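# Move wooden block from tote onto stand's top plate

## Task

Take the wooden block out of the tote and set it on the top plate of the stand. The stand's post is already locked at the correct height and must still be locked at that height at the end; letting it drop quickly can cause failure even if a robot is holding it. The tote has to finish resting on the work bench with nothing overhanging the bench edge. One or both robots may be used. At the end every robot must have released its grip and backed away, and none may be fallen or leaning. The block must stay where it is without any robot supporting it.

## Robot and tools

Robots: r1 and r2 are identical Hello Robot Stretch 3 units. Each has a two-wheeled differential base (0.33 m long, 0.34 m wide, with a passive rear caster), a lift that slides the arm up and down a mast, and a telescoping arm that reaches out to the robot's right side, ending in a wrist (yaw, pitch, roll) and a two-finger gripper. The base cannot strafe; to move the hand forward or back you drive the base. On-the-spot turns pivot about the point midway between the drive wheels, 0.05 m behind the front edge. With the arm retracted and wrist folded, the turning footprint has a radius of about 0.28 m; an unfolded level wrist reaches beyond that.

Frames: each robot reports in its own base frame, origin on the floor between the drive wheels, x forward, y left, z up. hand_pose is the closed-fingertip point in that frame; with wrist joints at zero its x axis points up, y back toward the mast, z toward the rear. Odometry is the base frame at scene start; heading is positive to the left, -3.142 to 3.142. The two robots do not share a frame, so their relative placement can only be judged from images, lidar_m, wrist_depth_mm and head_depth_mm.

execute_actions: argument actions is a list holding either no action (just returns state and images) or exactly one action object. That object has a key per robot being commanded ("r1", "r2"). Under a robot: base, joints, and optionally contact_limits. base holds exactly one command and is a relative offset from where the base last reported itself: translate_m, metres, -1 to 1, positive forward; or rotate_rad, radians, -3.2 to 3.2, positive counter-clockwise seen from above. joints is a set of absolute targets by name: lift_m 0 to 1.1 m (arm height); arm_m 0 to 0.52 m (extension); wrist_yaw_rad -1.345 to 4.42 (0 along the arm, positive toward the front, 3.0 folded over the base); wrist_pitch_rad -1.57 to 0.451 (0 level, negative tips fingers down); wrist_roll_rad -2.911 to 2.911 (0 fingers side by side, level); gripper_m -0.089 to 0.179 (bigger is wider; actual fingertip gap is 0.007 to 0.025 less, zero below 0.007); head_pan_rad -3.953 to 1.73 (0 ahead, positive left, -1.57 looks along the arm); head_tilt_rad -1.53 to 0.419 (negative looks down). contact_limits takes only arm_m, a motor effort percent 1 to 100 at which the arm motion halts with contact_stop; lower is gentler, too low halts immediately. Everything in one action starts together; an action lasts at most 15 s. Omitted joints, bases or robots may keep driving toward earlier targets. Unknown keys or out-of-range numbers reject the whole call. cameras picks images: names like r1_head_camera, r1_nav_camera, r1_wrist_camera (same for r2) or "all"; omitted or null means all, [] means none. If a result reports a stop, later calls in that same reply are skipped.

wait: seconds, 0 to 10; issues nothing new and returns state and images. zoom_image: camera plus region [x0, y0, x1, y1] in pixels from the top-left, at most 504 by 504, on that camera's latest full image. finished_scene: scene number; ends the scene irreversibly and reports success, so only call it once the goal holds on its own.

Result lines: joint_positions (tolerances for done: lift and arm ±0.004, wrist yaw/roll ±0.02, pitch ±0.05, gripper ±0.004, head ±0.02); base_status and joint_status (done, off_target meaning still pushing, contact_stop, time_out, torque_fault; after the last three the old target is dropped); on_its_own for uncommanded joints, where "held at" is the held target, not the position; motor_effort in percent, positive toward larger values, with the peak in brackets (readings carry sizable fixed and random error); base_odometry (wheel-based, counts slip), turned_by_wheels and turned_by_imu; base_tilt in degrees (forward and right positive, with a few degrees of fixed bias); lidar_m, 12 sectors of 30 degrees starting straight ahead and going counter-clockwise (4th left, 7th behind, 10th right), plane 0.17 m above the floor, range 0.15 to 12 m, "-" for nothing, blind to clear objects and its own body but sees the other robot; wrist_depth_mm (7x7 grid, 45 to 1000 mm) and head_depth_mm (7x7 of the sideways head image, 280 to 4000 mm). A "pictures" line gives the camera order of images.

Speed: the base is fast only with the arm stowed (lift_m under 0.30, arm_m under 0.03, wrist_yaw_rad over 2.54); otherwise 0.10 m/s and 0.63 rad/s.

Gripping: close to a gripper_m below the object's width; to release open at least 0.02 above where the fingers met it. Neither the reading nor done proves a hold; check images. Arm and lift halt and go limp when they press firmly on something; a limp lift may sag under load.

Avoid: robot-to-robot base contact (any further driving after touching presses hard and can end the run); folding or unfolding the wrist except with lift_m 0.32 to 0.95, wrist_pitch_rad -0.4, roll near 0; yaw below -0.4 unless pitch is -0.5 or lower; arm pushes on rigid things with the gripper above about 0.45 m (tipping risk), repeated pushes, driving while hooked on something fixed, snagging furniture especially in reverse. If base_tilt shows a lean, free the gripper, reverse the last move in small steps, and drop lift_m to about 0.2 if needed. Wrist servos overloaded for seconds shut off for 10 s. Don't lower the stand's post quickly, don't drop or slam objects, and keep the tote fully on the bench. Loose items may occasionally be nudged by outside forces.

Each tool is called after "Emit:" in YAML: its name, and indented under it one key for each argument.

## Session

Emit:
execute_actions:
  actions: []
  cameras: ["r1_nav_camera","r2_nav_camera"]

Scene clock: 0.00 s.
r1.base_odometry: x=+0.000 y=+0.000 heading=+0.000 (m, m, rad; r1's odometry frame)
r1.turned_by_wheels: +0.000 (rad since the last result)
r1.turned_by_imu: +0.000 (rad since the last result)
r1.base_tilt: forward=+0.9 right=-0.5 (deg)
r1.lidar_m: 1.85 1.25 2.27 2.23 1.13 0.92 0.91 1.00 1.56 3.12 3.43 1.68
r1.head_depth_mm: 1942 2914 3805 3805 3869 3798 2469 / 1912 2802 3887 3813 3749 3771 2493 / 1920 2827 3966 3908 3899 3874 2501 / 1927 2862 3896 3975 3982 3967 2475 / 1919 2838 - 3987 - 3859 2504 / 1926 2802 - - 3971 1792 2449 / 1897 2812 - - - 1659 1255
r1.base_status: not commanded
r1.joint_positions: lift_m=+0.349 arm_m=+0.000 wrist_yaw_rad=+2.920 wrist_pitch_rad=-0.533 wrist_roll_rad=-0.004 gripper_m=+0.037 head_pan_rad=-0.001 head_tilt_rad=+0.013
r1.joint_status: not commanded
r1.motor_effort: left_wheel=+0 right_wheel=+0 lift_m=+18 arm_m=+0 wrist_yaw_rad=-1 wrist_pitch_rad=+5 wrist_roll_rad=+0 gripper_m=-1 head_pan_rad=+1 head_tilt_rad=+1 (%)
r1.hand_pose: x=+0.0245 y=+0.0585 z=+0.3369 quat_wxyz=(+0.261, +0.697, +0.110, +0.659) (m; r1's base frame)
r1.wrist_depth_mm: - - - - - - - / - - - - - - - / 923 - 925 929 908 916 931 / 735 - 731 739 731 744 748 / 613 593 628 607 618 611 626 / 522 529 - 530 547 525 524 / 458 - - 467 459 461 471
r2.base_odometry: x=+0.000 y=+0.000 heading=+0.000 (m, m, rad; r2's odometry frame)
r2.turned_by_wheels: +0.000 (rad since the last result)
r2.turned_by_imu: +0.000 (rad since the last result)
r2.base_tilt: forward=+0.7 right=-0.3 (deg)
r2.lidar_m: 4.02 1.31 1.49 3.44 1.61 0.86 0.72 0.72 0.81 1.32 3.48 3.92
r2.head_depth_mm: 2067 2653 - - - 3507 2409 / 2090 2932 - - - 3474 2373 / 2097 3239 - - - 3503 2350 / 2091 3247 - - - 3379 2313 / 2117 3289 - - - 3377 2295 / 2124 3359 3898 3959 - 3280 2275 / 2162 3458 3812 3934 3888 3287 2229
r2.base_status: not commanded
r2.joint_positions: lift_m=+0.598 arm_m=+0.001 wrist_yaw_rad=+3.025 wrist_pitch_rad=-0.504 wrist_roll_rad=+0.016 gripper_m=+0.037 head_pan_rad=-0.002 head_tilt_rad=-0.005
r2.joint_status: not commanded
r2.motor_effort: left_wheel=+0 right_wheel=-1 lift_m=+21 arm_m=+0 wrist_yaw_rad=+0 wrist_pitch_rad=+4 wrist_roll_rad=+0 gripper_m=+0 head_pan_rad=+0 head_tilt_rad=+2 (%)
r2.hand_pose: x=+0.0036 y=+0.0655 z=+0.5922 quat_wxyz=(+0.217, +0.699, +0.134, +0.668) (m; r2's base frame)
r2.wrist_depth_mm: - - - - - - - / - - - - - - - / - - - - - - - / - - - - - - - / - 990 - 972 999 957 944 / 848 869 - 847 - 804 825 / 763 763 734 737 746 726 712
pictures: r1_nav_camera (sideways: a quarter turn counterclockwise sets it upright), r2_nav_camera (sideways: a quarter turn counterclockwise sets it upright)
Images, in order (width x height): r1_nav_camera 672x504, r2_nav_camera 672x504.

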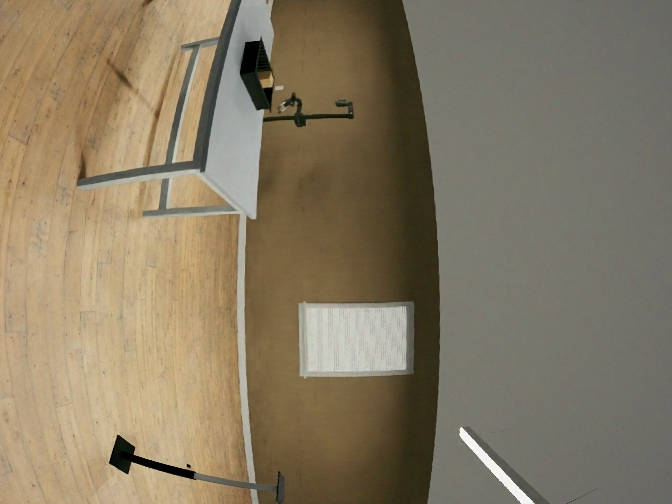

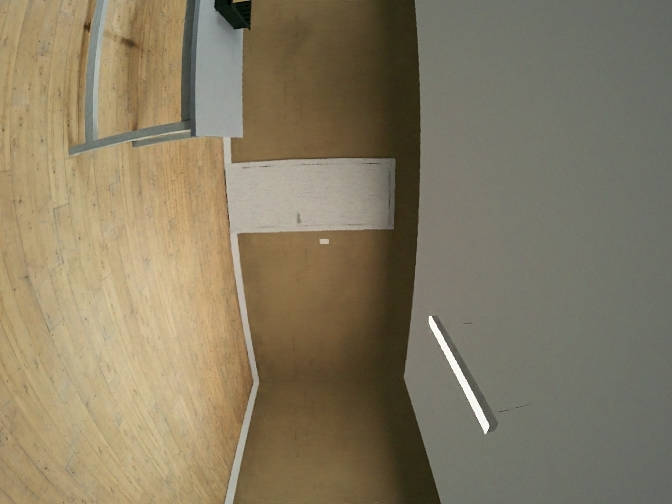

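Emit:
execute_actions:
  actions:
    - {"r1":{"base":{"translate_m":0.95},"joints":{"head_pan_rad":0.6,"head_tilt_rad":-0.3}}}
  cameras: ["r1_nav_camera","r1_head_camera"]

Scene clock: 29.63 s.
r1.base_odometry: x=+0.950 y=+0.000 heading=+0.000 (m, m, rad; r1's odometry frame)
r1.turned_by_wheels: +0.000 (rad since the last result)
r1.turned_by_imu: +0.001 (rad since the last result)
r1.base_tilt: forward=+0.9 right=-0.6 (deg)
r1.lidar_m: 0.94 0.92 0.43 4.50 2.28 1.87 1.85 2.03 3.18 1.16 1.15 2.95
r1.head_depth_mm: 2752 2914 3061 3170 2893 1931 1616 / 2987 3087 3259 3323 2924 899 1087 / 3219 3392 3531 3678 2938 864 1278 / 3512 3649 3740 3945 1198 867 694 / 3657 - - - 1205 868 675 / - - - - 1203 867 672 / - - - - 1148 864 674
r1.base_status: done
r1.joint_positions: lift_m=+0.349 arm_m=+0.000 wrist_yaw_rad=+2.920 wrist_pitch_rad=-0.533 wrist_roll_rad=-0.004 gripper_m=+0.037 head_pan_rad=+0.593 head_tilt_rad=-0.296
r1.joint_status: all done
r1.motor_effort: left_wheel=-1(5) right_wheel=+0(4) lift_m=+18(18) arm_m=+0(0) wrist_yaw_rad=+0(1) wrist_pitch_rad=+5(5) wrist_roll_rad=+0(0) gripper_m=-1(1) head_pan_rad=+3(23) head_tilt_rad=-3(27) (%)
r1.hand_pose: x=+0.0245 y=+0.0585 z=+0.3369 quat_wxyz=(+0.261, +0.697, +0.110, +0.659) (m; r1's base frame)
r1.wrist_depth_mm: - - - - - - - / - - - - 480 - - / 910 - 922 927 850 917 939 / 729 - 731 748 684 729 751 / 606 591 637 623 621 620 619 / 523 521 - 524 543 527 530 / 462 - - 460 458 464 460
r2.base_odometry: x=+0.000 y=+0.000 heading=+0.000 (m, m, rad; r2's odometry frame)
r2.turned_by_wheels: +0.000 (rad since the last result)
r2.turned_by_imu: -0.001 (rad since the last result)
r2.base_tilt: forward=+0.5 right=-0.3 (deg)
r2.lidar_m: 3.99 1.31 1.48 3.47 1.60 0.86 0.72 0.72 0.81 1.32 3.47 3.93
r2.head_depth_mm: 2057 2710 - - - 3519 2386 / 2072 3003 - - - 3516 2340 / 2093 3180 - - - 3453 2322 / 2114 3240 - - - 3394 2314 / 2113 3294 - - - 3410 2296 / 2119 3309 3869 3965 - 3304 2277 / 2155 3321 3845 3852 3959 3295 2267
r2.base_status: not commanded
r2.joint_positions: lift_m=+0.598 arm_m=+0.001 wrist_yaw_rad=+3.025 wrist_pitch_rad=-0.504 wrist_roll_rad=+0.016 gripper_m=+0.037 head_pan_rad=-0.002 head_tilt_rad=-0.005
r2.joint_status: not commanded
r2.motor_effort: left_wheel=+1(1) right_wheel=-1(1) lift_m=+21(21) arm_m=+0(0) wrist_yaw_rad=+1(1) wrist_pitch_rad=+5(5) wrist_roll_rad=+0(1) gripper_m=+0(0) head_pan_rad=+0(0) head_tilt_rad=+2(2) (%)
r2.hand_pose: x=+0.0036 y=+0.0655 z=+0.5922 quat_wxyz=(+0.217, +0.699, +0.134, +0.668) (m; r2's base frame)
r2.wrist_depth_mm: - - - - - - - / - - - - - - - / - - - - - - - / - - - - - - - / 991 - - 947 - 943 924 / 881 861 - 846 - 830 828 / 759 761 743 747 730 715 713
pictures: r1_head_camera (sideways: a quarter turn clockwise sets it upright), r1_nav_camera (sideways: a quarter turn counterclockwise sets it upright)
Images, in order (width x height): r1_head_camera 896x504, r1_nav_camera 672x504.

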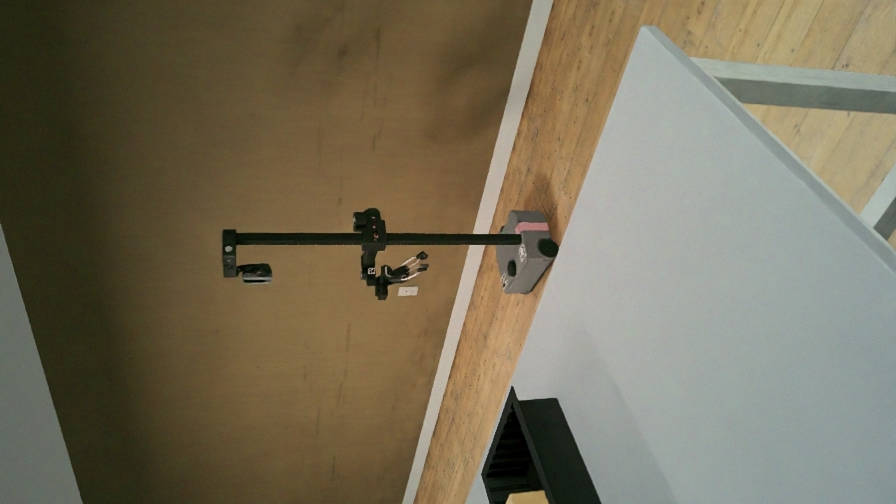

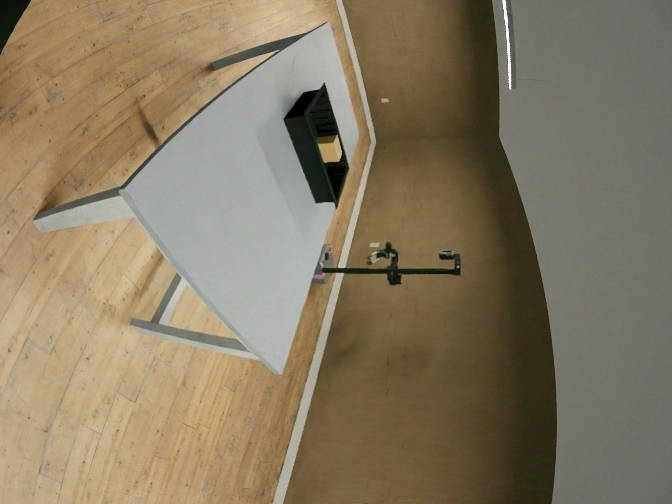

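Emit:
execute_actions:
  actions:
    - {"r1":{"base":{"translate_m":1.0},"joints":{"lift_m":0.28}}}
  cameras: []

Emit:
execute_actions:
  actions:
    - {"r1":{"base":{"translate_m":0.65}}}
  cameras: []

Emit:
execute_actions:
  actions:
    - {"r1":{"base":{"rotate_rad":-1.571}}}
  cameras: []

Emit:
execute_actions:
  actions:
    - {"r1":{"base":{"translate_m":-1.0},"joints":{"head_pan_rad":-1.9,"head_tilt_rad":-0.6}}}
  cameras: ["r1_nav_camera"]

Scene clock: 47.30 s.
r1.base_odometry: x=+1.950 y=+0.000 heading=+0.000 (m, m, rad; r1's odometry frame)
r1.turned_by_wheels: +0.000 (rad since the last result)
r1.turned_by_imu: +0.002 (rad since the last result)
r1.base_tilt: forward=+0.9 right=-0.6 (deg)
r1.lidar_m: 1.94 2.06 2.16 0.24 0.24 0.77 2.83 3.14 1.30 3.45 2.40 1.96
r1.head_depth_mm: 1840 1888 1980 2056 2174 2079 1635 / 1975 2050 2116 2235 2359 2076 1614 / 2106 2210 2309 2418 2508 2083 1617 / 2288 2410 2514 2621 2754 2094 1622 / 2486 2625 2810 2926 2937 2095 1606 / 2736 2856 2989 3006 2421 2075 1624 / 3031 3248 3501 3711 2951 2090 1623
r1.base_status: done
r1.joint_positions: lift_m=+0.280 arm_m=+0.000 wrist_yaw_rad=+2.920 wrist_pitch_rad=-0.533 wrist_roll_rad=-0.004 gripper_m=+0.037 head_pan_rad=+0.593 head_tilt_rad=-0.297
r1.joint_status: all done
r1.motor_effort: left_wheel=-2(10) right_wheel=+1(7) lift_m=+14(17) arm_m=-1(0) wrist_yaw_rad=+0(0) wrist_pitch_rad=+5(4) wrist_roll_rad=+1(0) gripper_m=-1(1) head_pan_rad=+3(2) head_tilt_rad=-2(3) (%)
r1.hand_pose: x=+0.0245 y=+0.0585 z=+0.2680 quat_wxyz=(+0.261, +0.697, +0.111, +0.659) (m; r1's base frame)
r1.wrist_depth_mm: - 243 - - - - - / - 260 - - - - - / 747 - 718 799 789 770 795 / 625 - 601 627 638 636 639 / 513 509 509 541 525 526 525 / 456 - - 449 469 450 454 / - - - - 392 395 397
r2.base_odometry: x=+0.000 y=+0.000 heading=+0.000 (m, m, rad; r2's odometry frame)
r2.turned_by_wheels: +0.000 (rad since the last result)
r2.turned_by_imu: -0.001 (rad since the last result)
r2.base_tilt: forward=+0.5 right=-0.3 (deg)
r2.lidar_m: 4.02 1.32 1.48 2.16 1.60 0.86 0.72 0.72 0.81 1.32 3.49 3.92
r2.head_depth_mm: 2060 2737 - - - 3536 2363 / 2083 2963 - - - 3496 2345 / 2087 3220 - - - 3439 2327 / 2095 3245 - - - 3493 2302 / 2122 3285 - - - 3356 2284 / 2153 3350 3864 - 3980 3342 2268 / 2150 3361 3906 3819 3817 3212 2253
r2.base_status: not commanded
r2.joint_positions: lift_m=+0.598 arm_m=+0.001 wrist_yaw_rad=+3.025 wrist_pitch_rad=-0.504 wrist_roll_rad=+0.016 gripper_m=+0.037 head_pan_rad=-0.002 head_tilt_rad=-0.005
r2.joint_status: not commanded
r2.motor_effort: left_wheel=+1(0) right_wheel=-1(1) lift_m=+21(21) arm_m=+0(0) wrist_yaw_rad=+0(0) wrist_pitch_rad=+4(5) wrist_roll_rad=+0(0) gripper_m=-1(1) head_pan_rad=-1(0) head_tilt_rad=+2(2) (%)
r2.hand_pose: x=+0.0036 y=+0.0655 z=+0.5922 quat_wxyz=(+0.217, +0.699, +0.134, +0.668) (m; r2's base frame)
r2.wrist_depth_mm: - - - - - - - / - - - - - - - / - - - - - - - / - - - - - - - / 988 966 - 957 963 941 928 / 856 850 - 833 - 817 798 / 759 776 720 749 735 717 706
pictures: none
No camera images: the call's "cameras" was empty. Leave "cameras" out to get every camera's image.

Scene clock: 51.10 s.
r1.base_odometry: x=+2.600 y=+0.000 heading=+0.000 (m, m, rad; r1's odometry frame)
r1.turned_by_wheels: +0.000 (rad since the last result)
r1.turned_by_imu: +0.001 (rad since the last result)
r1.base_tilt: forward=+0.9 right=-0.5 (deg)
r1.lidar_m: 1.30 1.44 1.66 5.25 0.92 0.75 1.38 1.73 3.58 3.15 1.60 1.31
r1.head_depth_mm: 1200 1248 1301 1369 1428 1487 1525 / 1289 1354 1410 1478 1545 1607 1607 / 1385 1457 1536 1607 1677 1769 1629 / 1502 1579 1657 1759 1859 1930 1614 / 1646 1725 1821 1932 2068 2065 1617 / 1799 1908 2032 2206 2304 2088 1620 / 2000 2154 2263 2426 2584 2082 1610
r1.base_status: done
r1.joint_positions: lift_m=+0.280 arm_m=+0.000 wrist_yaw_rad=+2.920 wrist_pitch_rad=-0.533 wrist_roll_rad=-0.004 gripper_m=+0.037 head_pan_rad=+0.593 head_tilt_rad=-0.297
r1.joint_status: not commanded
r1.motor_effort: left_wheel=-2(7) right_wheel=+1(7) lift_m=+14(14) arm_m=+0(0) wrist_yaw_rad=+0(0) wrist_pitch_rad=+5(5) wrist_roll_rad=+1(0) gripper_m=+0(0) head_pan_rad=+2(2) head_tilt_rad=-2(2) (%)
r1.hand_pose: x=+0.0245 y=+0.0585 z=+0.2680 quat_wxyz=(+0.261, +0.697, +0.111, +0.659) (m; r1's base frame)
r1.wrist_depth_mm: - - - - - - - / - - - - - - - / 757 - 787 789 785 792 815 / 629 - 621 629 615 630 637 / 522 503 542 540 528 525 529 / 458 - - 448 463 456 452 / - - - - 391 399 394
r2.base_odometry: x=+0.000 y=+0.000 heading=+0.000 (m, m, rad; r2's odometry frame)
r2.turned_by_wheels: +0.000 (rad since the last result)
r2.turned_by_imu: +0.000 (rad since the last result)
r2.base_tilt: forward=+0.7 right=-0.1 (deg)
r2.lidar_m: 4.02 1.32 1.48 1.70 1.60 0.86 0.72 0.72 0.81 1.32 3.48 3.94
r2.head_depth_mm: 2043 2724 - - - 3554 2356 / 2070 2965 - - - 3526 2343 / 2099 3205 - - - 3410 2342 / 2139 3244 - - - 3404 2305 / 2155 3264 - - - 3333 2282 / 2164 3321 3906 3905 3996 3341 2273 / 2176 3286 3846 3808 3997 3288 2244
r2.base_status: not commanded
r2.joint_positions: lift_m=+0.598 arm_m=+0.001 wrist_yaw_rad=+3.025 wrist_pitch_rad=-0.504 wrist_roll_rad=+0.016 gripper_m=+0.037 head_pan_rad=-0.002 head_tilt_rad=-0.005
r2.joint_status: not commanded
r2.motor_effort: left_wheel=+0(1) right_wheel=+0(1) lift_m=+21(21) arm_m=+0(0) wrist_yaw_rad=+0(1) wrist_pitch_rad=+5(5) wrist_roll_rad=+0(0) gripper_m=+0(0) head_pan_rad=-1(0) head_tilt_rad=+2(2) (%)
r2.hand_pose: x=+0.0036 y=+0.0655 z=+0.5922 quat_wxyz=(+0.217, +0.699, +0.134, +0.668) (m; r2's base frame)
r2.wrist_depth_mm: - - - - - - - / - - - - - - - / - - - - - - - / - - - - - - - / - 972 - 952 982 925 934 / 869 858 - 846 - 806 809 / 792 759 742 732 738 720 723
pictures: none
No camera images: the call's "cameras" was empty. Leave "cameras" out to get every camera's image.

Scene clock: 53.27 s.
r1.base_odometry: x=+2.600 y=+0.000 heading=-1.571 (m, m, rad; r1's odometry frame)
r1.turned_by_wheels: -1.571 (rad since the last result)
r1.turned_by_imu: -1.584 (rad since the last result)
r1.base_tilt: forward=+0.8 right=-0.5 (deg)
r1.lidar_m: 3.09 1.59 1.31 1.30 1.44 1.66 5.24 0.91 0.75 1.38 1.73 3.59
r1.head_depth_mm: 2588 2752 2987 3220 2857 2080 1618 / 2228 2366 2542 2709 2788 2055 1620 / 1944 2045 2187 2305 2474 2059 1615 / 1734 1821 1898 2019 2118 2097 1636 / 1556 1635 1704 1782 1864 1909 1620 / 1410 1478 1537 1602 1701 1747 1628 / 1298 1352 1398 1463 1527 1595 1588
r1.base_status: done
r1.joint_positions: lift_m=+0.280 arm_m=+0.000 wrist_yaw_rad=+2.920 wrist_pitch_rad=-0.533 wrist_roll_rad=-0.004 gripper_m=+0.037 head_pan_rad=+0.593 head_tilt_rad=-0.297
r1.joint_status: not commanded
r1.motor_effort: left_wheel=+3(12) right_wheel=-3(7) lift_m=+14(14) arm_m=+0(0) wrist_yaw_rad=-1(0) wrist_pitch_rad=+5(5) wrist_roll_rad=+1(0) gripper_m=-2(0) head_pan_rad=+2(2) head_tilt_rad=-2(2) (%)
r1.hand_pose: x=+0.0245 y=+0.0584 z=+0.2680 quat_wxyz=(+0.261, +0.697, +0.111, +0.659) (m; r1's base frame)
r1.wrist_depth_mm: - - - - - - - / - - - - - - - / 752 - 780 788 792 782 807 / 635 - 636 624 624 635 642 / 517 502 540 545 529 531 533 / 460 - - 451 459 447 456 / - - - - 390 393 393
r2.base_odometry: x=+0.000 y=+0.000 heading=+0.000 (m, m, rad; r2's odometry frame)
r2.turned_by_wheels: +0.000 (rad since the last result)
r2.turned_by_imu: +0.000 (rad since the last result)
r2.base_tilt: forward=+0.8 right=-0.2 (deg)
r2.lidar_m: 4.01 1.32 1.48 1.66 1.60 0.86 0.72 0.72 0.81 1.32 3.49 3.90
r2.head_depth_mm: 2065 2706 - - - 3594 2361 / 2056 2930 - - - 3567 2355 / 2071 3157 - - - 3460 2317 / 2100 3190 - - - 3429 2310 / 2133 3291 - - - 3346 2306 / 2134 3320 3973 3947 3967 3371 2272 / 2162 3440 3869 3812 3870 3336 2260
r2.base_status: not commanded
r2.joint_positions: lift_m=+0.598 arm_m=+0.001 wrist_yaw_rad=+3.025 wrist_pitch_rad=-0.504 wrist_roll_rad=+0.016 gripper_m=+0.037 head_pan_rad=-0.002 head_tilt_rad=-0.005
r2.joint_status: not commanded
r2.motor_effort: left_wheel=+1(1) right_wheel=-1(1) lift_m=+20(21) arm_m=+0(0) wrist_yaw_rad=+0(1) wrist_pitch_rad=+4(5) wrist_roll_rad=+0(0) gripper_m=-1(1) head_pan_rad=+1(1) head_tilt_rad=+2(2) (%)
r2.hand_pose: x=+0.0036 y=+0.0655 z=+0.5922 quat_wxyz=(+0.217, +0.699, +0.134, +0.668) (m; r2's base frame)
r2.wrist_depth_mm: - - - - - - - / - - - - - - - / - - - - - - - / - - - - - - - / - 979 - - 977 929 928 / 861 858 - 820 - 833 809 / 761 758 746 760 723 706 716
pictures: none
No camera images: the call's "cameras" was empty. Leave "cameras" out to get every camera's image.

Scene clock: 58.27 s.
r1.base_odometry: x=+2.600 y=+1.000 heading=-1.571 (m, m, rad; r1's odometry frame)
r1.turned_by_wheels: +0.000 (rad since the last result)
r1.turned_by_imu: -0.004 (rad since the last result)
r1.base_tilt: forward=+0.9 right=-0.6 (deg)
r1.lidar_m: 3.50 1.81 1.48 1.48 1.63 2.59 4.26 0.70 0.58 0.57 0.63 1.00
r1.head_depth_mm: 3135 3429 3390 989 820 1517 1202 / 3070 3351 1385 986 792 1535 1227 / 2966 3293 1393 985 791 1517 1233 / 2953 3222 3500 986 765 1525 1286 / 2850 3184 3392 981 762 1479 1282 / 2846 3090 3309 907 760 1493 1288 / 2794 3080 3276 918 761 1450 1289
r1.base_status: done
r1.joint_positions: lift_m=+0.280 arm_m=+0.000 wrist_yaw_rad=+2.920 wrist_pitch_rad=-0.533 wrist_roll_rad=-0.004 gripper_m=+0.037 head_pan_rad=-1.893 head_tilt_rad=-0.592
r1.joint_status: all done
r1.motor_effort: left_wheel=+3(7) right_wheel=-3(10) lift_m=+14(14) arm_m=+0(1) wrist_yaw_rad=+0(0) wrist_pitch_rad=+5(5) wrist_roll_rad=+0(1) gripper_m=-1(1) head_pan_rad=-2(25) head_tilt_rad=-5(29) (%)
r1.hand_pose: x=+0.0245 y=+0.0584 z=+0.2680 quat_wxyz=(+0.261, +0.697, +0.111, +0.659) (m; r1's base frame)
r1.wrist_depth_mm: - - - - - - - / - - - - - - - / 716 - 779 799 798 783 803 / 619 - 629 633 635 632 631 / 527 508 539 542 524 523 527 / 457 - - 452 458 449 454 / - - - - 392 400 395
r2.base_odometry: x=+0.000 y=+0.000 heading=+0.000 (m, m, rad; r2's odometry frame)
r2.turned_by_wheels: +0.000 (rad since the last result)
r2.turned_by_imu: -0.001 (rad since the last result)
r2.base_tilt: forward=+0.7 right=-0.2 (deg)
r2.lidar_m: 4.00 1.32 0.87 3.44 1.60 0.86 0.72 0.72 0.81 1.32 3.48 3.94
r2.head_depth_mm: 2048 2724 - - - 3507 2405 / 2080 2981 - - - 3491 2345 / 2073 3142 - - - 3460 2353 / 2117 3248 - - - 3375 2302 / 2138 3266 - - - 3336 2342 / 2149 3290 3877 3955 3965 3314 2271 / 2139 3349 3889 3862 3831 3293 2254
r2.base_status: not commanded
r2.joint_positions: lift_m=+0.598 arm_m=+0.001 wrist_yaw_rad=+3.025 wrist_pitch_rad=-0.504 wrist_roll_rad=+0.016 gripper_m=+0.037 head_pan_rad=-0.002 head_tilt_rad=-0.005
r2.joint_status: not commanded
r2.motor_effort: left_wheel=+1(0) right_wheel=-1(1) lift_m=+21(21) arm_m=+0(0) wrist_yaw_rad=+1(0) wrist_pitch_rad=+5(5) wrist_roll_rad=+0(0) gripper_m=+0(1) head_pan_rad=+1(0) head_tilt_rad=+3(2) (%)
r2.hand_pose: x=+0.0036 y=+0.0655 z=+0.5922 quat_wxyz=(+0.217, +0.699, +0.134, +0.668) (m; r2's base frame)
r2.wrist_depth_mm: - - - - - 804 - / - - - - - - - / - - - - - - - / - - - - - - - / - - - 965 980 948 924 / 857 866 - 875 - 811 797 / 766 750 733 733 749 711 707
pictures: r1_nav_camera (sideways: a quarter turn counterclockwise sets it upright)
Images, in order (width x height): r1_nav_camera 672x504.

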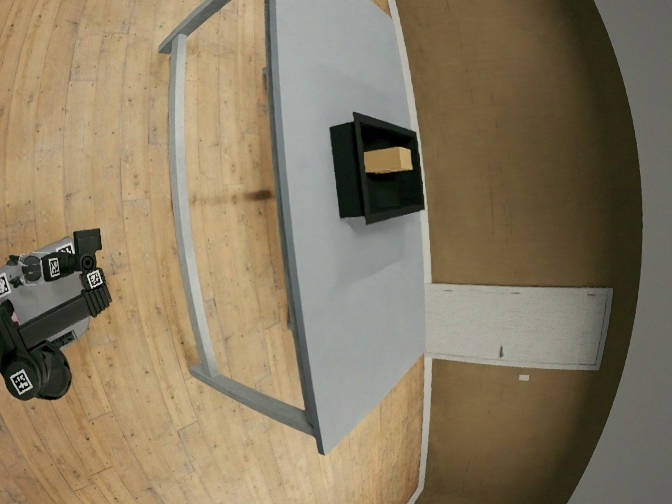

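Emit:
execute_actions:
  actions:
    - {"r1":{"base":{"rotate_rad":-1.0}}}
  cameras: []

Emit:
execute_actions:
  actions:
    - {"r1":{"base":{"translate_m":0.34}}}
  cameras: []

Emit:
execute_actions:
  actions:
    - {"r1":{"base":{"rotate_rad":1.0}}}
  cameras: []

Emit:
execute_actions:
  actions:
    - {"r1":{"base":{"translate_m":-0.2},"joints":{"lift_m":0.9,"wrist_pitch_rad":-0.4}}}
  cameras: []

Emit:
execute_actions:
  actions:
    - {"r1":{"joints":{"wrist_yaw_rad":0,"gripper_m":0.15,"head_pan_rad":-1.57,"head_tilt_rad":-0.7}}}
  cameras: ["r1_nav_camera"]

Scene clock: 79.47 s.
r1.base_odometry: x=+2.600 y=+1.000 heading=-2.571 (m, m, rad; r1's odometry frame)
r1.turned_by_wheels: -1.000 (rad since the last result)
r1.turned_by_imu: -1.009 (rad since the last result)
r1.base_tilt: forward=+0.8 right=-0.5 (deg)
r1.lidar_m: 0.65 2.48 3.18 1.75 1.48 1.48 0.95 2.78 4.25 0.68 0.57 0.57
r1.head_depth_mm: 3658 3994 3437 2452 1863 1527 1294 / 3769 - 3392 2411 1875 1519 1284 / 3909 - 3379 2420 1879 1520 1283 / - - 3438 2381 1841 1526 1287 / - - 3380 2393 1877 1530 1284 / - - 3374 2403 1864 1537 1270 / - - 3341 2381 1014 1144 1193
r1.base_status: done
r1.joint_positions: lift_m=+0.280 arm_m=+0.000 wrist_yaw_rad=+2.920 wrist_pitch_rad=-0.533 wrist_roll_rad=-0.004 gripper_m=+0.037 head_pan_rad=-1.893 head_tilt_rad=-0.593
r1.joint_status: not commanded
r1.motor_effort: left_wheel=+3(11) right_wheel=-3(9) lift_m=+15(15) arm_m=+0(0) wrist_yaw_rad=+0(0) wrist_pitch_rad=+5(5) wrist_roll_rad=+0(0) gripper_m=-1(0) head_pan_rad=-2(2) head_tilt_rad=-4(5) (%)
r1.hand_pose: x=+0.0245 y=+0.0584 z=+0.2680 quat_wxyz=(+0.261, +0.697, +0.111, +0.659) (m; r1's base frame)
r1.wrist_depth_mm: - - - - - - - / - - - - - - - / 763 - 788 786 788 805 800 / 626 - 624 632 631 639 631 / 517 503 549 543 533 533 527 / 459 - - 451 462 448 451 / - - - - 393 391 396
r2.base_odometry: x=+0.000 y=+0.000 heading=+0.000 (m, m, rad; r2's odometry frame)
r2.turned_by_wheels: +0.000 (rad since the last result)
r2.turned_by_imu: -0.001 (rad since the last result)
r2.base_tilt: forward=+0.6 right=-0.1 (deg)
r2.lidar_m: 4.02 1.32 0.97 3.43 1.60 0.86 0.72 0.72 0.81 1.32 3.48 3.94
r2.head_depth_mm: 2036 2717 - - - 3544 2361 / 2087 2917 - - - 3556 2354 / 2080 3171 - - - 3454 2329 / 2106 3223 - - - 3415 2306 / 2146 3309 - - - 3410 2304 / 2117 3312 3945 - - 3299 2261 / 2160 3340 3825 3969 3889 3321 2238
r2.base_status: not commanded
r2.joint_positions: lift_m=+0.598 arm_m=+0.001 wrist_yaw_rad=+3.025 wrist_pitch_rad=-0.504 wrist_roll_rad=+0.016 gripper_m=+0.037 head_pan_rad=-0.002 head_tilt_rad=-0.005
r2.joint_status: not commanded
r2.motor_effort: left_wheel=+1(1) right_wheel=+0(1) lift_m=+21(21) arm_m=+0(0) wrist_yaw_rad=+1(0) wrist_pitch_rad=+5(5) wrist_roll_rad=+1(1) gripper_m=+1(0) head_pan_rad=+1(1) head_tilt_rad=+2(2) (%)
r2.hand_pose: x=+0.0036 y=+0.0655 z=+0.5922 quat_wxyz=(+0.217, +0.699, +0.134, +0.668) (m; r2's base frame)
r2.wrist_depth_mm: - - - - - 936 - / - - - - - - - / - - - - - - - / - - - - - - - / 988 977 - 968 955 973 962 / 871 861 - 837 - 820 794 / 765 760 738 736 740 734 725
pictures: none
No camera images: the call's "cameras" was empty. Leave "cameras" out to get every camera's image.

Scene clock: 82.43 s.
r1.base_odometry: x=+2.314 y=+0.816 heading=-2.570 (m, m, rad; r1's odometry frame)
r1.turned_by_wheels: +0.000 (rad since the last result)
r1.turned_by_imu: +0.001 (rad since the last result)
r1.base_tilt: forward=+0.8 right=-0.5 (deg)
r1.lidar_m: 0.37 0.61 3.69 2.04 1.73 1.73 1.29 3.27 0.69 0.38 0.32 0.32
r1.head_depth_mm: 3807 - 3412 2440 1877 1533 1281 / - - 3475 2414 1893 1528 1286 / - - 3364 2418 1854 1515 1288 / - - 3382 1022 1160 1317 1282 / - - 3360 979 791 1521 1204 / - - 3372 979 758 656 1289 / - - 3373 972 759 618 562
r1.base_status: done
r1.joint_positions: lift_m=+0.280 arm_m=+0.000 wrist_yaw_rad=+2.920 wrist_pitch_rad=-0.533 wrist_roll_rad=-0.004 gripper_m=+0.037 head_pan_rad=-1.893 head_tilt_rad=-0.593
r1.joint_status: not commanded
r1.motor_effort: left_wheel=+3(12) right_wheel=-3(6) lift_m=+14(14) arm_m=+0(1) wrist_yaw_rad=+0(0) wrist_pitch_rad=+5(5) wrist_roll_rad=+0(0) gripper_m=+0(1) head_pan_rad=-3(1) head_tilt_rad=-4(5) (%)
r1.hand_pose: x=+0.0245 y=+0.0584 z=+0.2680 quat_wxyz=(+0.261, +0.697, +0.111, +0.659) (m; r1's base frame)
r1.wrist_depth_mm: - - - - - - - / - - - - - - - / 771 - 787 798 791 783 782 / 623 - 625 634 636 635 623 / 520 503 546 544 525 533 532 / 464 - - 447 468 452 451 / - - - - 386 393 398
r2.base_odometry: x=+0.000 y=+0.000 heading=+0.000 (m, m, rad; r2's odometry frame)
r2.turned_by_wheels: +0.000 (rad since the last result)
r2.turned_by_imu: +0.000 (rad since the last result)
r2.base_tilt: forward=+0.6 right=-0.2 (deg)
r2.lidar_m: 4.01 1.32 1.31 3.45 1.60 0.86 0.72 0.72 0.81 1.32 3.49 3.90
r2.head_depth_mm: 2041 2711 - - - 3520 2338 / 2068 2962 - - - 3458 2316 / 2098 3209 - - - 3426 2354 / 2128 3250 - - - 3431 2333 / 2135 3269 - - - 3356 2300 / 2136 3350 3922 - - 3319 2270 / 2167 3389 3816 3854 3870 3287 2259
r2.base_status: not commanded
r2.joint_positions: lift_m=+0.598 arm_m=+0.001 wrist_yaw_rad=+3.025 wrist_pitch_rad=-0.504 wrist_roll_rad=+0.016 gripper_m=+0.037 head_pan_rad=-0.002 head_tilt_rad=-0.005
r2.joint_status: not commanded
r2.motor_effort: left_wheel=+1(1) right_wheel=-1(1) lift_m=+21(21) arm_m=+0(0) wrist_yaw_rad=+1(0) wrist_pitch_rad=+5(4) wrist_roll_rad=+0(0) gripper_m=+0(0) head_pan_rad=+0(0) head_tilt_rad=+2(2) (%)
r2.hand_pose: x=+0.0036 y=+0.0655 z=+0.5922 quat_wxyz=(+0.217, +0.699, +0.134, +0.668) (m; r2's base frame)
r2.wrist_depth_mm: - - - - - - - / - - - - - - - / - - - - - - - / - - - - - - - / - - - 979 959 909 912 / 868 869 - 833 - 824 796 / 766 783 737 750 745 724 697
pictures: none
No camera images: the call's "cameras" was empty. Leave "cameras" out to get every camera's image.

Scene clock: 84.27 s.
r1.base_odometry: x=+2.314 y=+0.816 heading=-1.571 (m, m, rad; r1's odometry frame)
r1.turned_by_wheels: +1.000 (rad since the last result)
r1.turned_by_imu: +1.008 (rad since the last result)
r1.base_tilt: forward=+0.8 right=-0.5 (deg)
r1.lidar_m: 4.09 2.11 1.74 1.73 1.91 3.04 0.77 0.40 0.32 0.32 0.36 0.57
r1.head_depth_mm: 2887 3169 3323 988 767 626 567 / 2800 3133 3244 984 706 625 552 / 2768 3028 3231 902 736 624 537 / 2754 2989 3203 935 758 624 526 / 2653 2910 3143 905 737 606 527 / 2592 2896 3078 905 700 606 524 / 2574 2823 3018 976 759 622 524
r1.base_status: done
r1.joint_positions: lift_m=+0.280 arm_m=+0.000 wrist_yaw_rad=+2.920 wrist_pitch_rad=-0.533 wrist_roll_rad=-0.004 gripper_m=+0.037 head_pan_rad=-1.893 head_tilt_rad=-0.593
r1.joint_status: not commanded
r1.motor_effort: left_wheel=-4(11) right_wheel=+3(10) lift_m=+14(14) arm_m=-1(0) wrist_yaw_rad=-1(0) wrist_pitch_rad=+5(5) wrist_roll_rad=+0(0) gripper_m=-1(1) head_pan_rad=-2(1) head_tilt_rad=-4(4) (%)
r1.hand_pose: x=+0.0245 y=+0.0584 z=+0.2680 quat_wxyz=(+0.261, +0.697, +0.111, +0.659) (m; r1's base frame)
r1.wrist_depth_mm: - - - - - - - / - - - - - - - / 753 - 773 796 791 781 792 / 613 - 626 629 620 632 630 / 521 509 543 538 525 526 530 / 459 - - 450 468 449 451 / - - - - 391 396 396
r2.base_odometry: x=+0.000 y=+0.000 heading=+0.000 (m, m, rad; r2's odometry frame)
r2.turned_by_wheels: +0.000 (rad since the last result)
r2.turned_by_imu: +0.000 (rad since the last result)
r2.base_tilt: forward=+0.7 right=-0.2 (deg)
r2.lidar_m: 4.00 1.31 1.21 3.45 1.60 0.86 0.72 0.72 0.81 1.32 3.50 3.90
r2.head_depth_mm: 2070 2726 - - - 3587 2349 / 2047 2966 - - - 3487 2340 / 2108 3197 - - - 3452 2317 / 2109 3209 - - - 3429 2313 / 2125 3307 - - - 3393 2291 / 2164 3324 3963 3964 3977 3360 2261 / 2162 3377 3851 3888 3862 3259 2288
r2.base_status: not commanded
r2.joint_positions: lift_m=+0.598 arm_m=+0.001 wrist_yaw_rad=+3.025 wrist_pitch_rad=-0.504 wrist_roll_rad=+0.016 gripper_m=+0.037 head_pan_rad=-0.002 head_tilt_rad=-0.005
r2.joint_status: not commanded
r2.motor_effort: left_wheel=+1(0) right_wheel=-1(1) lift_m=+21(21) arm_m=+0(0) wrist_yaw_rad=+1(1) wrist_pitch_rad=+4(5) wrist_roll_rad=+0(1) gripper_m=+0(0) head_pan_rad=+3(0) head_tilt_rad=+2(2) (%)
r2.hand_pose: x=+0.0036 y=+0.0655 z=+0.5922 quat_wxyz=(+0.217, +0.699, +0.134, +0.668) (m; r2's base frame)
r2.wrist_depth_mm: - - - - - - - / - - - - - - - / - - - - - - - / - - - - - - - / - - - 966 980 945 929 / 872 857 - 843 - 809 813 / 761 752 734 740 747 735 708
pictures: none
No camera images: the call's "cameras" was empty. Leave "cameras" out to get every camera's image.

Scene clock: 90.73 s.
r1.base_odometry: x=+2.314 y=+1.016 heading=-1.571 (m, m, rad; r1's odometry frame)
r1.turned_by_wheels: +0.000 (rad since the last result)
r1.turned_by_imu: -0.002 (rad since the last result)
r1.base_tilt: forward=+0.9 right=-0.6 (deg)
r1.lidar_m: 4.21 2.15 1.77 1.76 1.95 3.11 0.66 0.35 0.29 0.29 0.32 0.50
r1.head_depth_mm: 2847 3132 3344 991 765 - - / 2748 3065 3316 985 768 - - / 2718 3006 3305 984 766 - - / 2696 2985 3169 976 762 - - / 2645 2909 3089 973 701 592 - / 2603 2876 3098 887 759 581 - / 2567 2775 3009 872 692 576 -
r1.base_status: done
r1.joint_positions: lift_m=+0.900 arm_m=+0.000 wrist_yaw_rad=+2.920 wrist_pitch_rad=-0.420 wrist_roll_rad=-0.004 gripper_m=+0.037 head_pan_rad=-1.893 head_tilt_rad=-0.593
r1.joint_status: all done
r1.motor_effort: left_wheel=-4(14) right_wheel=+3(7) lift_m=+22(22) arm_m=+0(0) wrist_yaw_rad=+0(0) wrist_pitch_rad=+8(9) wrist_roll_rad=+0(0) gripper_m=+0(0) head_pan_rad=-2(1) head_tilt_rad=-5(4) (%)
r1.hand_pose: x=+0.0280 y=+0.0737 z=+0.9119 quat_wxyz=(+0.223, +0.702, +0.071, +0.673) (m; r1's base frame)
r1.wrist_depth_mm: - - - - - - - / - - - - - - - / - - - - - - - / - - - - - - - / - - - - - - - / - - - - - - - / - - - - - - -
r2.base_odometry: x=+0.000 y=+0.000 heading=+0.000 (m, m, rad; r2's odometry frame)
r2.turned_by_wheels: +0.000 (rad since the last result)
r2.turned_by_imu: -0.001 (rad since the last result)
r2.base_tilt: forward=+0.5 right=-0.3 (deg)
r2.lidar_m: 4.02 1.31 1.11 3.45 1.60 0.86 0.72 0.72 0.81 1.32 3.48 3.95
r2.head_depth_mm: 2051 2740 - - - 3509 2333 / 2059 2940 - - - 3517 2355 / 2096 3193 - - - 3470 2322 / 2100 3278 - - - 3382 2324 / 2138 3257 - - - 3351 2309 / 2146 3342 3964 3924 3974 3367 2279 / 2149 3309 3816 3795 3895 3330 2241
r2.base_status: not commanded
r2.joint_positions: lift_m=+0.598 arm_m=+0.001 wrist_yaw_rad=+3.025 wrist_pitch_rad=-0.504 wrist_roll_rad=+0.016 gripper_m=+0.037 head_pan_rad=-0.002 head_tilt_rad=-0.005
r2.joint_status: not commanded
r2.motor_effort: left_wheel=+0(1) right_wheel=-1(1) lift_m=+21(21) arm_m=+0(0) wrist_yaw_rad=+0(1) wrist_pitch_rad=+4(5) wrist_roll_rad=+1(0) gripper_m=+0(0) head_pan_rad=+0(1) head_tilt_rad=+2(2) (%)
r2.hand_pose: x=+0.0036 y=+0.0655 z=+0.5922 quat_wxyz=(+0.217, +0.699, +0.134, +0.668) (m; r2's base frame)
r2.wrist_depth_mm: - - - - - - - / - - - - - - - / - - - - - - - / - - - - - - - / - 990 - 972 968 939 950 / 865 834 - 836 - 827 819 / 769 756 742 753 739 733 725
pictures: none
No camera images: the call's "cameras" was empty. Leave "cameras" out to get every camera's image.

Scene clock: 93.20 s.
r1.base_odometry: x=+2.314 y=+1.016 heading=-1.571 (m, m, rad; r1's odometry frame)
r1.turned_by_wheels: +0.000 (rad since the last result)
r1.turned_by_imu: +0.000 (rad since the last result)
r1.base_tilt: forward=+0.8 right=-0.6 (deg)
r1.lidar_m: 4.16 2.15 1.77 1.76 1.94 3.11 0.66 0.35 0.29 0.29 0.32 0.51
r1.head_depth_mm: 2599 2897 2730 853 713 - - / 2662 2917 2768 855 710 - - / 2688 2943 2749 797 638 - - / 2690 2999 2731 820 728 - - / 2715 3034 1099 723 633 579 529 / 2774 3062 1102 782 634 577 528 / 2753 3128 1093 845 651 577 1149
r1.base_status: not commanded
r1.joint_positions: lift_m=+0.900 arm_m=+0.000 wrist_yaw_rad=+0.002 wrist_pitch_rad=-0.420 wrist_roll_rad=-0.004 gripper_m=+0.150 head_pan_rad=-1.577 head_tilt_rad=-0.691
r1.joint_status: all done
r1.motor_effort: left_wheel=-4(4) right_wheel=+3(3) lift_m=+22(22) arm_m=-1(0) wrist_yaw_rad=-3(3) wrist_pitch_rad=+8(8) wrist_roll_rad=+0(0) gripper_m=-1(83) head_pan_rad=+3(16) head_tilt_rad=-5(18) (%)
r1.hand_pose: x=-0.0210 y=-0.3690 z=+0.9119 quat_wxyz=(+0.693, +0.149, -0.690, -0.147) (m; r1's base frame)
r1.wrist_depth_mm: - - - - - - - / - - - - - - - / 676 658 450 566 633 662 672 / 499 475 397 470 481 501 502 / 400 290 391 396 364 418 399 / 339 277 266 255 256 - 335 / - 278 284 276 274 277 285
r2.base_odometry: x=+0.000 y=+0.000 heading=+0.000 (m, m, rad; r2's odometry frame)
r2.turned_by_wheels: +0.000 (rad since the last result)
r2.turned_by_imu: +0.000 (rad since the last result)
r2.base_tilt: forward=+0.5 right=-0.3 (deg)
r2.lidar_m: 4.01 1.31 1.11 3.46 1.60 0.86 0.72 0.72 0.81 1.32 3.48 3.92
r2.head_depth_mm: 2050 2721 - - - 3495 2357 / 2066 2928 - - - 3492 2360 / 2078 3134 - - - 3469 2317 / 2088 3220 - - - 3507 2300 / 2118 3291 - - - 3348 2303 / 2132 3349 3911 3996 3978 3328 2280 / 2165 3292 3860 3937 3859 3356 2275
r2.base_status: not commanded
r2.joint_positions: lift_m=+0.598 arm_m=+0.001 wrist_yaw_rad=+3.025 wrist_pitch_rad=-0.504 wrist_roll_rad=+0.016 gripper_m=+0.037 head_pan_rad=-0.002 head_tilt_rad=-0.005
r2.joint_status: not commanded
r2.motor_effort: left_wheel=+1(1) right_wheel=+0(1) lift_m=+21(21) arm_m=+0(0) wrist_yaw_rad=+0(0) wrist_pitch_rad=+4(4) wrist_roll_rad=+0(1) gripper_m=+1(0) head_pan_rad=+0(1) head_tilt_rad=+2(2) (%)
r2.hand_pose: x=+0.0036 y=+0.0655 z=+0.5922 quat_wxyz=(+0.217, +0.699, +0.134, +0.668) (m; r2's base frame)
r2.wrist_depth_mm: - - - - - - - / - - - - - - - / - - - - - - - / - - - - - - - / - 978 - 970 980 937 895 / 862 870 - 843 - 814 825 / 777 762 730 731 731 747 726
pictures: r1_nav_camera (sideways: a quarter turn counterclockwise sets it upright)
Images, in order (width x height): r1_nav_camera 672x504.

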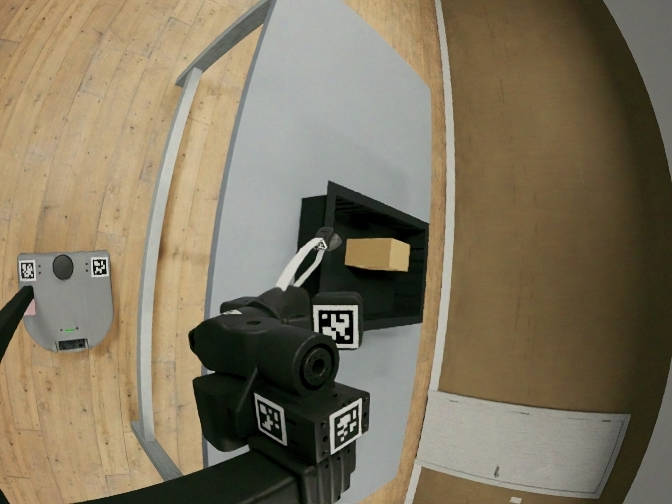

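Emit:
execute_actions:
  actions:
    - {"r1":{"joints":{"lift_m":1.08,"wrist_pitch_rad":-1.0,"arm_m":0.42}}}
  cameras: ["r1_nav_camera","r1_wrist_camera"]

Scene clock: 106.07 s.
r1.base_odometry: x=+2.314 y=+1.016 heading=-1.571 (m, m, rad; r1's odometry frame)
r1.turned_by_wheels: +0.000 (rad since the last result)
r1.turned_by_imu: -0.001 (rad since the last result)
r1.base_tilt: forward=+0.8 right=-0.5 (deg)
r1.lidar_m: 4.17 2.15 1.77 1.76 1.94 3.09 0.66 0.35 0.29 0.29 0.32 0.51
r1.head_depth_mm: 2633 2913 2766 856 694 582 501 / 2621 2954 2735 854 691 580 511 / 2759 3027 1900 794 620 579 519 / - 3126 2742 817 630 579 520 / 2757 3138 1097 721 635 577 530 / 2741 3071 1098 782 636 576 529 / 2790 3161 1097 842 651 577 1143
r1.base_status: not commanded
r1.joint_positions: lift_m=+1.080 arm_m=+0.420 wrist_yaw_rad=+0.000 wrist_pitch_rad=-1.003 wrist_roll_rad=-0.004 gripper_m=+0.150 head_pan_rad=-1.577 head_tilt_rad=-0.691
r1.joint_status: all done
r1.motor_effort: left_wheel=-4(4) right_wheel=+3(3) lift_m=+22(24) arm_m=+7(8) wrist_yaw_rad=+0(3) wrist_pitch_rad=+2(8) wrist_roll_rad=+0(0) gripper_m=-1(0) head_pan_rad=+4(3) head_tilt_rad=-5(5) (%)
r1.hand_pose: x=-0.0216 y=-0.6820 z=+0.9895 quat_wxyz=(+0.621, +0.341, -0.618, -0.340) (m; r1's base frame)
r1.wrist_depth_mm: - - - - - - - / 477 490 485 492 - - - / 442 447 454 454 458 464 472 / 409 414 369 374 343 428 436 / 384 383 382 391 383 405 404 / 360 289 361 367 335 - 375 / 337 295 240 340 314 350 356
r2.base_odometry: x=+0.000 y=+0.000 heading=+0.000 (m, m, rad; r2's odometry frame)
r2.turned_by_wheels: +0.000 (rad since the last result)
r2.turned_by_imu: -0.001 (rad since the last result)
r2.base_tilt: forward=+0.6 right=-0.3 (deg)
r2.lidar_m: 4.02 1.32 1.11 3.45 1.61 0.86 0.72 0.72 0.81 1.32 3.49 3.93
r2.head_depth_mm: 2050 2702 - - - 3530 2359 / 2062 2967 - - - 3434 2362 / 2101 3179 - - - 3472 2347 / 2119 3259 - - - 3442 2323 / 2125 3330 - - - 3371 2299 / 2135 3343 3958 3994 - 3346 2263 / 2151 3371 3879 3771 3902 3298 2264
r2.base_status: not commanded
r2.joint_positions: lift_m=+0.598 arm_m=+0.001 wrist_yaw_rad=+3.025 wrist_pitch_rad=-0.504 wrist_roll_rad=+0.016 gripper_m=+0.037 head_pan_rad=-0.002 head_tilt_rad=-0.005
r2.joint_status: not commanded
r2.motor_effort: left_wheel=+1(0) right_wheel=+0(1) lift_m=+21(21) arm_m=+0(0) wrist_yaw_rad=+1(1) wrist_pitch_rad=+5(5) wrist_roll_rad=+1(0) gripper_m=-1(1) head_pan_rad=-1(1) head_tilt_rad=+2(2) (%)
r2.hand_pose: x=+0.0036 y=+0.0655 z=+0.5922 quat_wxyz=(+0.217, +0.699, +0.134, +0.668) (m; r2's base frame)
r2.wrist_depth_mm: - - - - - - - / - - - - - - - / - - - - - - - / - - - - - - - / 996 976 - 991 983 946 930 / 871 837 - 823 - 818 802 / 769 751 731 733 718 727 728
pictures: r1_nav_camera (sideways: a quarter turn counterclockwise sets it upright), r1_wrist_camera
Images, in order (width x height): r1_nav_camera 672x504, r1_wrist_camera 644x364.

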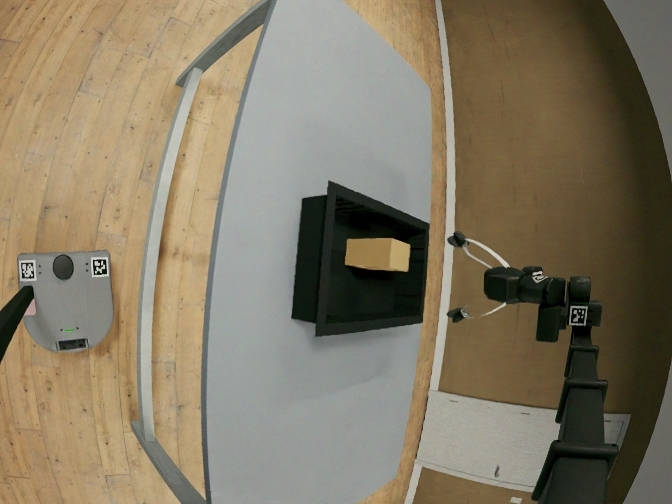

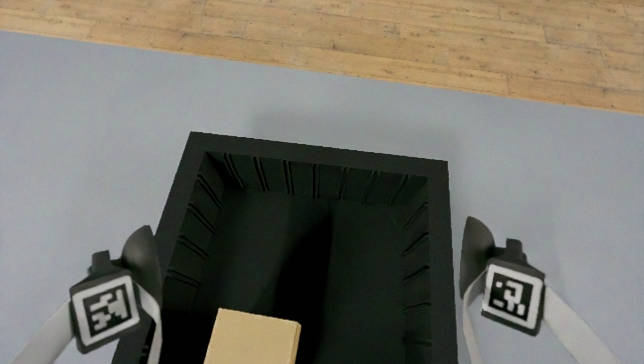

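Emit:
execute_actions:
  actions:
    - {"r1":{"base":{"translate_m":0.04},"joints":{"lift_m":0.95}}}
  cameras: ["r1_nav_camera","r1_wrist_camera"]

Scene clock: 114.43 s.
r1.base_odometry: x=+2.314 y=+0.976 heading=-1.571 (m, m, rad; r1's odometry frame)
r1.turned_by_wheels: +0.000 (rad since the last result)
r1.turned_by_imu: -0.001 (rad since the last result)
r1.base_tilt: forward=+0.8 right=-0.5 (deg)
r1.lidar_m: 4.17 2.14 1.76 1.75 1.94 3.09 0.69 0.36 0.30 0.30 0.33 0.52
r1.head_depth_mm: 2620 2925 - 827 693 582 511 / 2635 - 1025 799 638 582 520 / 2653 - 2725 844 627 580 520 / 2679 - - 727 634 579 530 / 2730 3056 1100 778 634 579 528 / 2750 3136 1095 816 635 576 1149 / 2838 3109 1098 841 681 575 1157
r1.base_status: done
r1.joint_positions: lift_m=+0.950 arm_m=+0.420 wrist_yaw_rad=+0.000 wrist_pitch_rad=-1.003 wrist_roll_rad=-0.004 gripper_m=+0.150 head_pan_rad=-1.577 head_tilt_rad=-0.691
r1.joint_status: all done
r1.motor_effort: left_wheel=-4(4) right_wheel=+3(8) lift_m=+14(20) arm_m=+6(6) wrist_yaw_rad=-1(0) wrist_pitch_rad=+1(2) wrist_roll_rad=+0(1) gripper_m=-1(1) head_pan_rad=+4(3) head_tilt_rad=-5(5) (%)
r1.hand_pose: x=-0.0216 y=-0.6820 z=+0.8599 quat_wxyz=(+0.621, +0.341, -0.618, -0.340) (m; r1's base frame)
r1.wrist_depth_mm: 352 355 360 360 367 374 371 / 323 325 231 232 227 226 342 / 297 290 277 289 274 246 303 / 274 189 270 278 282 254 198 / 258 183 255 261 261 231 184 / 241 206 241 244 245 - 171 / - 191 124 122 229 227 158
r2.base_odometry: x=+0.000 y=+0.000 heading=+0.000 (m, m, rad; r2's odometry frame)
r2.turned_by_wheels: +0.000 (rad since the last result)
r2.turned_by_imu: -0.001 (rad since the last result)
r2.base_tilt: forward=+0.7 right=-0.2 (deg)
r2.lidar_m: 4.00 1.31 1.13 3.45 1.60 0.86 0.72 0.72 0.81 1.32 3.47 3.92
r2.head_depth_mm: 2055 2756 - - - 3566 2364 / 2071 2974 - - - 3435 2353 / 2111 3187 - - - 3486 2332 / 2123 3291 - - - 3410 2320 / 2112 3340 - - - 3326 2293 / 2139 3266 3971 3977 3960 3298 2271 / 2150 3369 3774 3854 3728 3338 2238
r2.base_status: not commanded
r2.joint_positions: lift_m=+0.598 arm_m=+0.001 wrist_yaw_rad=+3.025 wrist_pitch_rad=-0.504 wrist_roll_rad=+0.016 gripper_m=+0.037 head_pan_rad=-0.002 head_tilt_rad=-0.005
r2.joint_status: not commanded
r2.motor_effort: left_wheel=+1(1) right_wheel=+0(0) lift_m=+21(21) arm_m=+1(0) wrist_yaw_rad=+0(1) wrist_pitch_rad=+5(5) wrist_roll_rad=+1(1) gripper_m=-1(1) head_pan_rad=+0(0) head_tilt_rad=+2(2) (%)
r2.hand_pose: x=+0.0036 y=+0.0655 z=+0.5922 quat_wxyz=(+0.217, +0.699, +0.134, +0.668) (m; r2's base frame)
r2.wrist_depth_mm: - - - - - - - / - - - - - - - / - - - - - - - / - - - - - - - / - 990 - 992 957 927 914 / 878 863 - 860 - 831 818 / 773 740 726 757 729 740 718
pictures: r1_nav_camera (sideways: a quarter turn counterclockwise sets it upright), r1_wrist_camera
Images, in order (width x height): r1_nav_camera 672x504, r1_wrist_camera 644x364.

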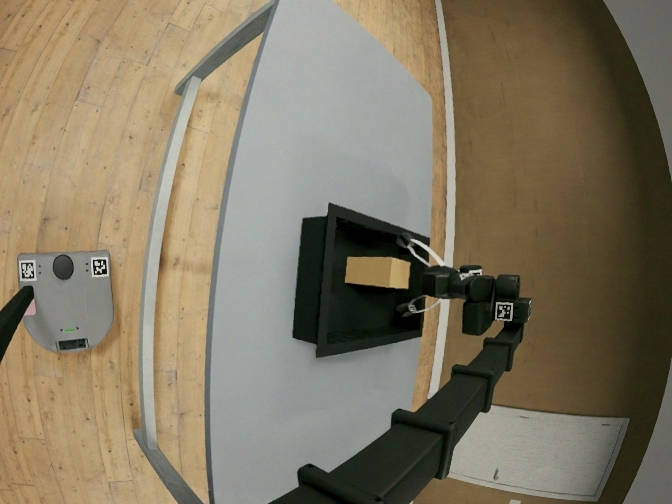

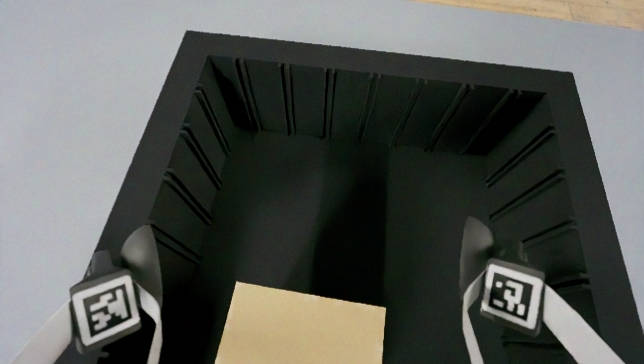

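Emit:
execute_actions:
  actions:
    - {"r1":{"joints":{"arm_m":0.34,"lift_m":0.91}}}
  cameras: ["r1_nav_camera","r1_wrist_camera"]

Scene clock: 119.43 s.
r1.base_odometry: x=+2.314 y=+0.976 heading=-1.571 (m, m, rad; r1's odometry frame)
r1.turned_by_wheels: +0.000 (rad since the last result)
r1.turned_by_imu: -0.003 (rad since the last result)
r1.base_tilt: forward=+0.9 right=-0.5 (deg)
r1.lidar_m: 4.19 2.15 1.76 1.75 1.94 3.10 0.69 0.36 0.30 0.30 0.33 0.52
r1.head_depth_mm: 2639 2862 - - 681 579 511 / 2676 2857 - 786 640 582 521 / 2656 2893 - 821 628 579 520 / 2720 2919 - 744 635 577 531 / 2695 3034 1094 782 634 578 528 / 2738 3043 1095 817 634 576 1149 / 2804 3189 1089 843 684 575 1153
r1.base_status: not commanded
r1.joint_positions: lift_m=+0.932 arm_m=+0.340 wrist_yaw_rad=-0.002 wrist_pitch_rad=-1.003 wrist_roll_rad=+0.001 gripper_m=+0.150 head_pan_rad=-1.577 head_tilt_rad=-0.692
r1.joint_status: lift_m contact_stop (moved -0.019 of -0.040); the others done
r1.on_its_own: lift_m is slack since a contact_stop, until your next command for it (your +0.910 is given up)
r1.motor_effort: left_wheel=-2(11) right_wheel=+1(17) lift_m=+18(18) arm_m=-6(6) wrist_yaw_rad=+2(8) wrist_pitch_rad=+1(17) wrist_roll_rad=-3(23) gripper_m=-1(2) head_pan_rad=+3(3) head_tilt_rad=-5(5) (%)
r1.hand_pose: x=-0.0218 y=-0.6029 z=+0.8414 quat_wxyz=(+0.619, +0.339, -0.620, -0.341) (m; r1's base frame)
r1.wrist_depth_mm: 328 317 275 280 274 247 346 / 301 201 292 304 306 242 311 / 278 182 143 139 283 234 282 / 252 185 131 130 263 226 176 / 154 189 120 120 245 208 162 / 144 221 124 116 228 - 152 / - 208 212 213 214 209 141
r2.base_odometry: x=+0.000 y=+0.000 heading=+0.000 (m, m, rad; r2's odometry frame)
r2.turned_by_wheels: +0.000 (rad since the last result)
r2.turned_by_imu: -0.001 (rad since the last result)
r2.base_tilt: forward=+0.5 right=-0.3 (deg)
r2.lidar_m: 4.01 1.31 1.13 3.44 1.61 0.86 0.72 0.72 0.81 1.32 3.48 3.89
r2.head_depth_mm: 2047 2752 - - - 3521 2388 / 2061 2930 - - - 3467 2346 / 2091 3215 - - - 3403 2344 / 2122 3244 - - - 3431 2322 / 2113 3274 - - - 3355 2278 / 2128 3348 3967 3929 - 3380 2281 / 2139 3316 3886 3851 3919 3304 2257
r2.base_status: not commanded
r2.joint_positions: lift_m=+0.598 arm_m=+0.001 wrist_yaw_rad=+3.025 wrist_pitch_rad=-0.504 wrist_roll_rad=+0.016 gripper_m=+0.037 head_pan_rad=-0.002 head_tilt_rad=-0.005
r2.joint_status: not commanded
r2.motor_effort: left_wheel=+0(1) right_wheel=-1(1) lift_m=+21(21) arm_m=+0(0) wrist_yaw_rad=+1(1) wrist_pitch_rad=+5(5) wrist_roll_rad=+0(1) gripper_m=+0(1) head_pan_rad=+0(0) head_tilt_rad=+2(2) (%)
r2.hand_pose: x=+0.0036 y=+0.0655 z=+0.5922 quat_wxyz=(+0.217, +0.699, +0.134, +0.668) (m; r2's base frame)
r2.wrist_depth_mm: - - - - - - - / - - - - - - - / - - - - - - - / - - - - - - - / - - - 972 974 939 928 / 861 846 - 850 - 843 831 / 770 750 741 748 724 720 718
pictures: r1_nav_camera (sideways: a quarter turn counterclockwise sets it upright), r1_wrist_camera
Images, in order (width x height): r1_nav_camera 672x504, r1_wrist_camera 644x364.

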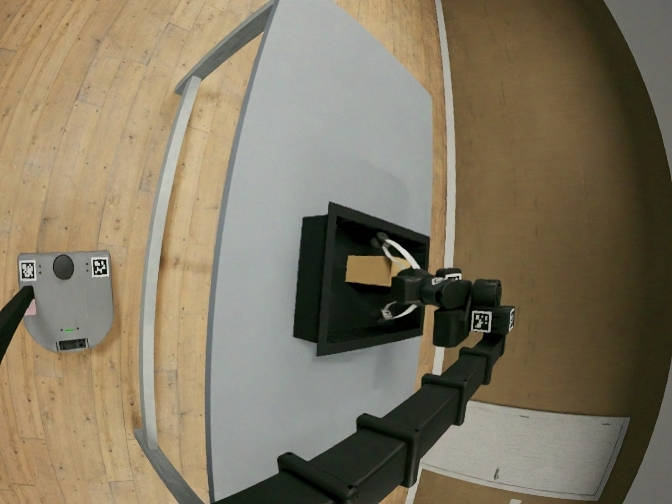

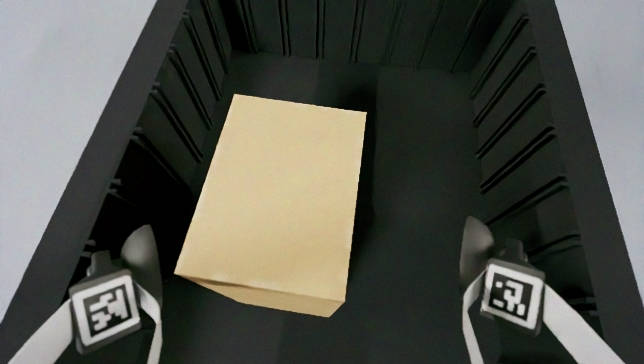

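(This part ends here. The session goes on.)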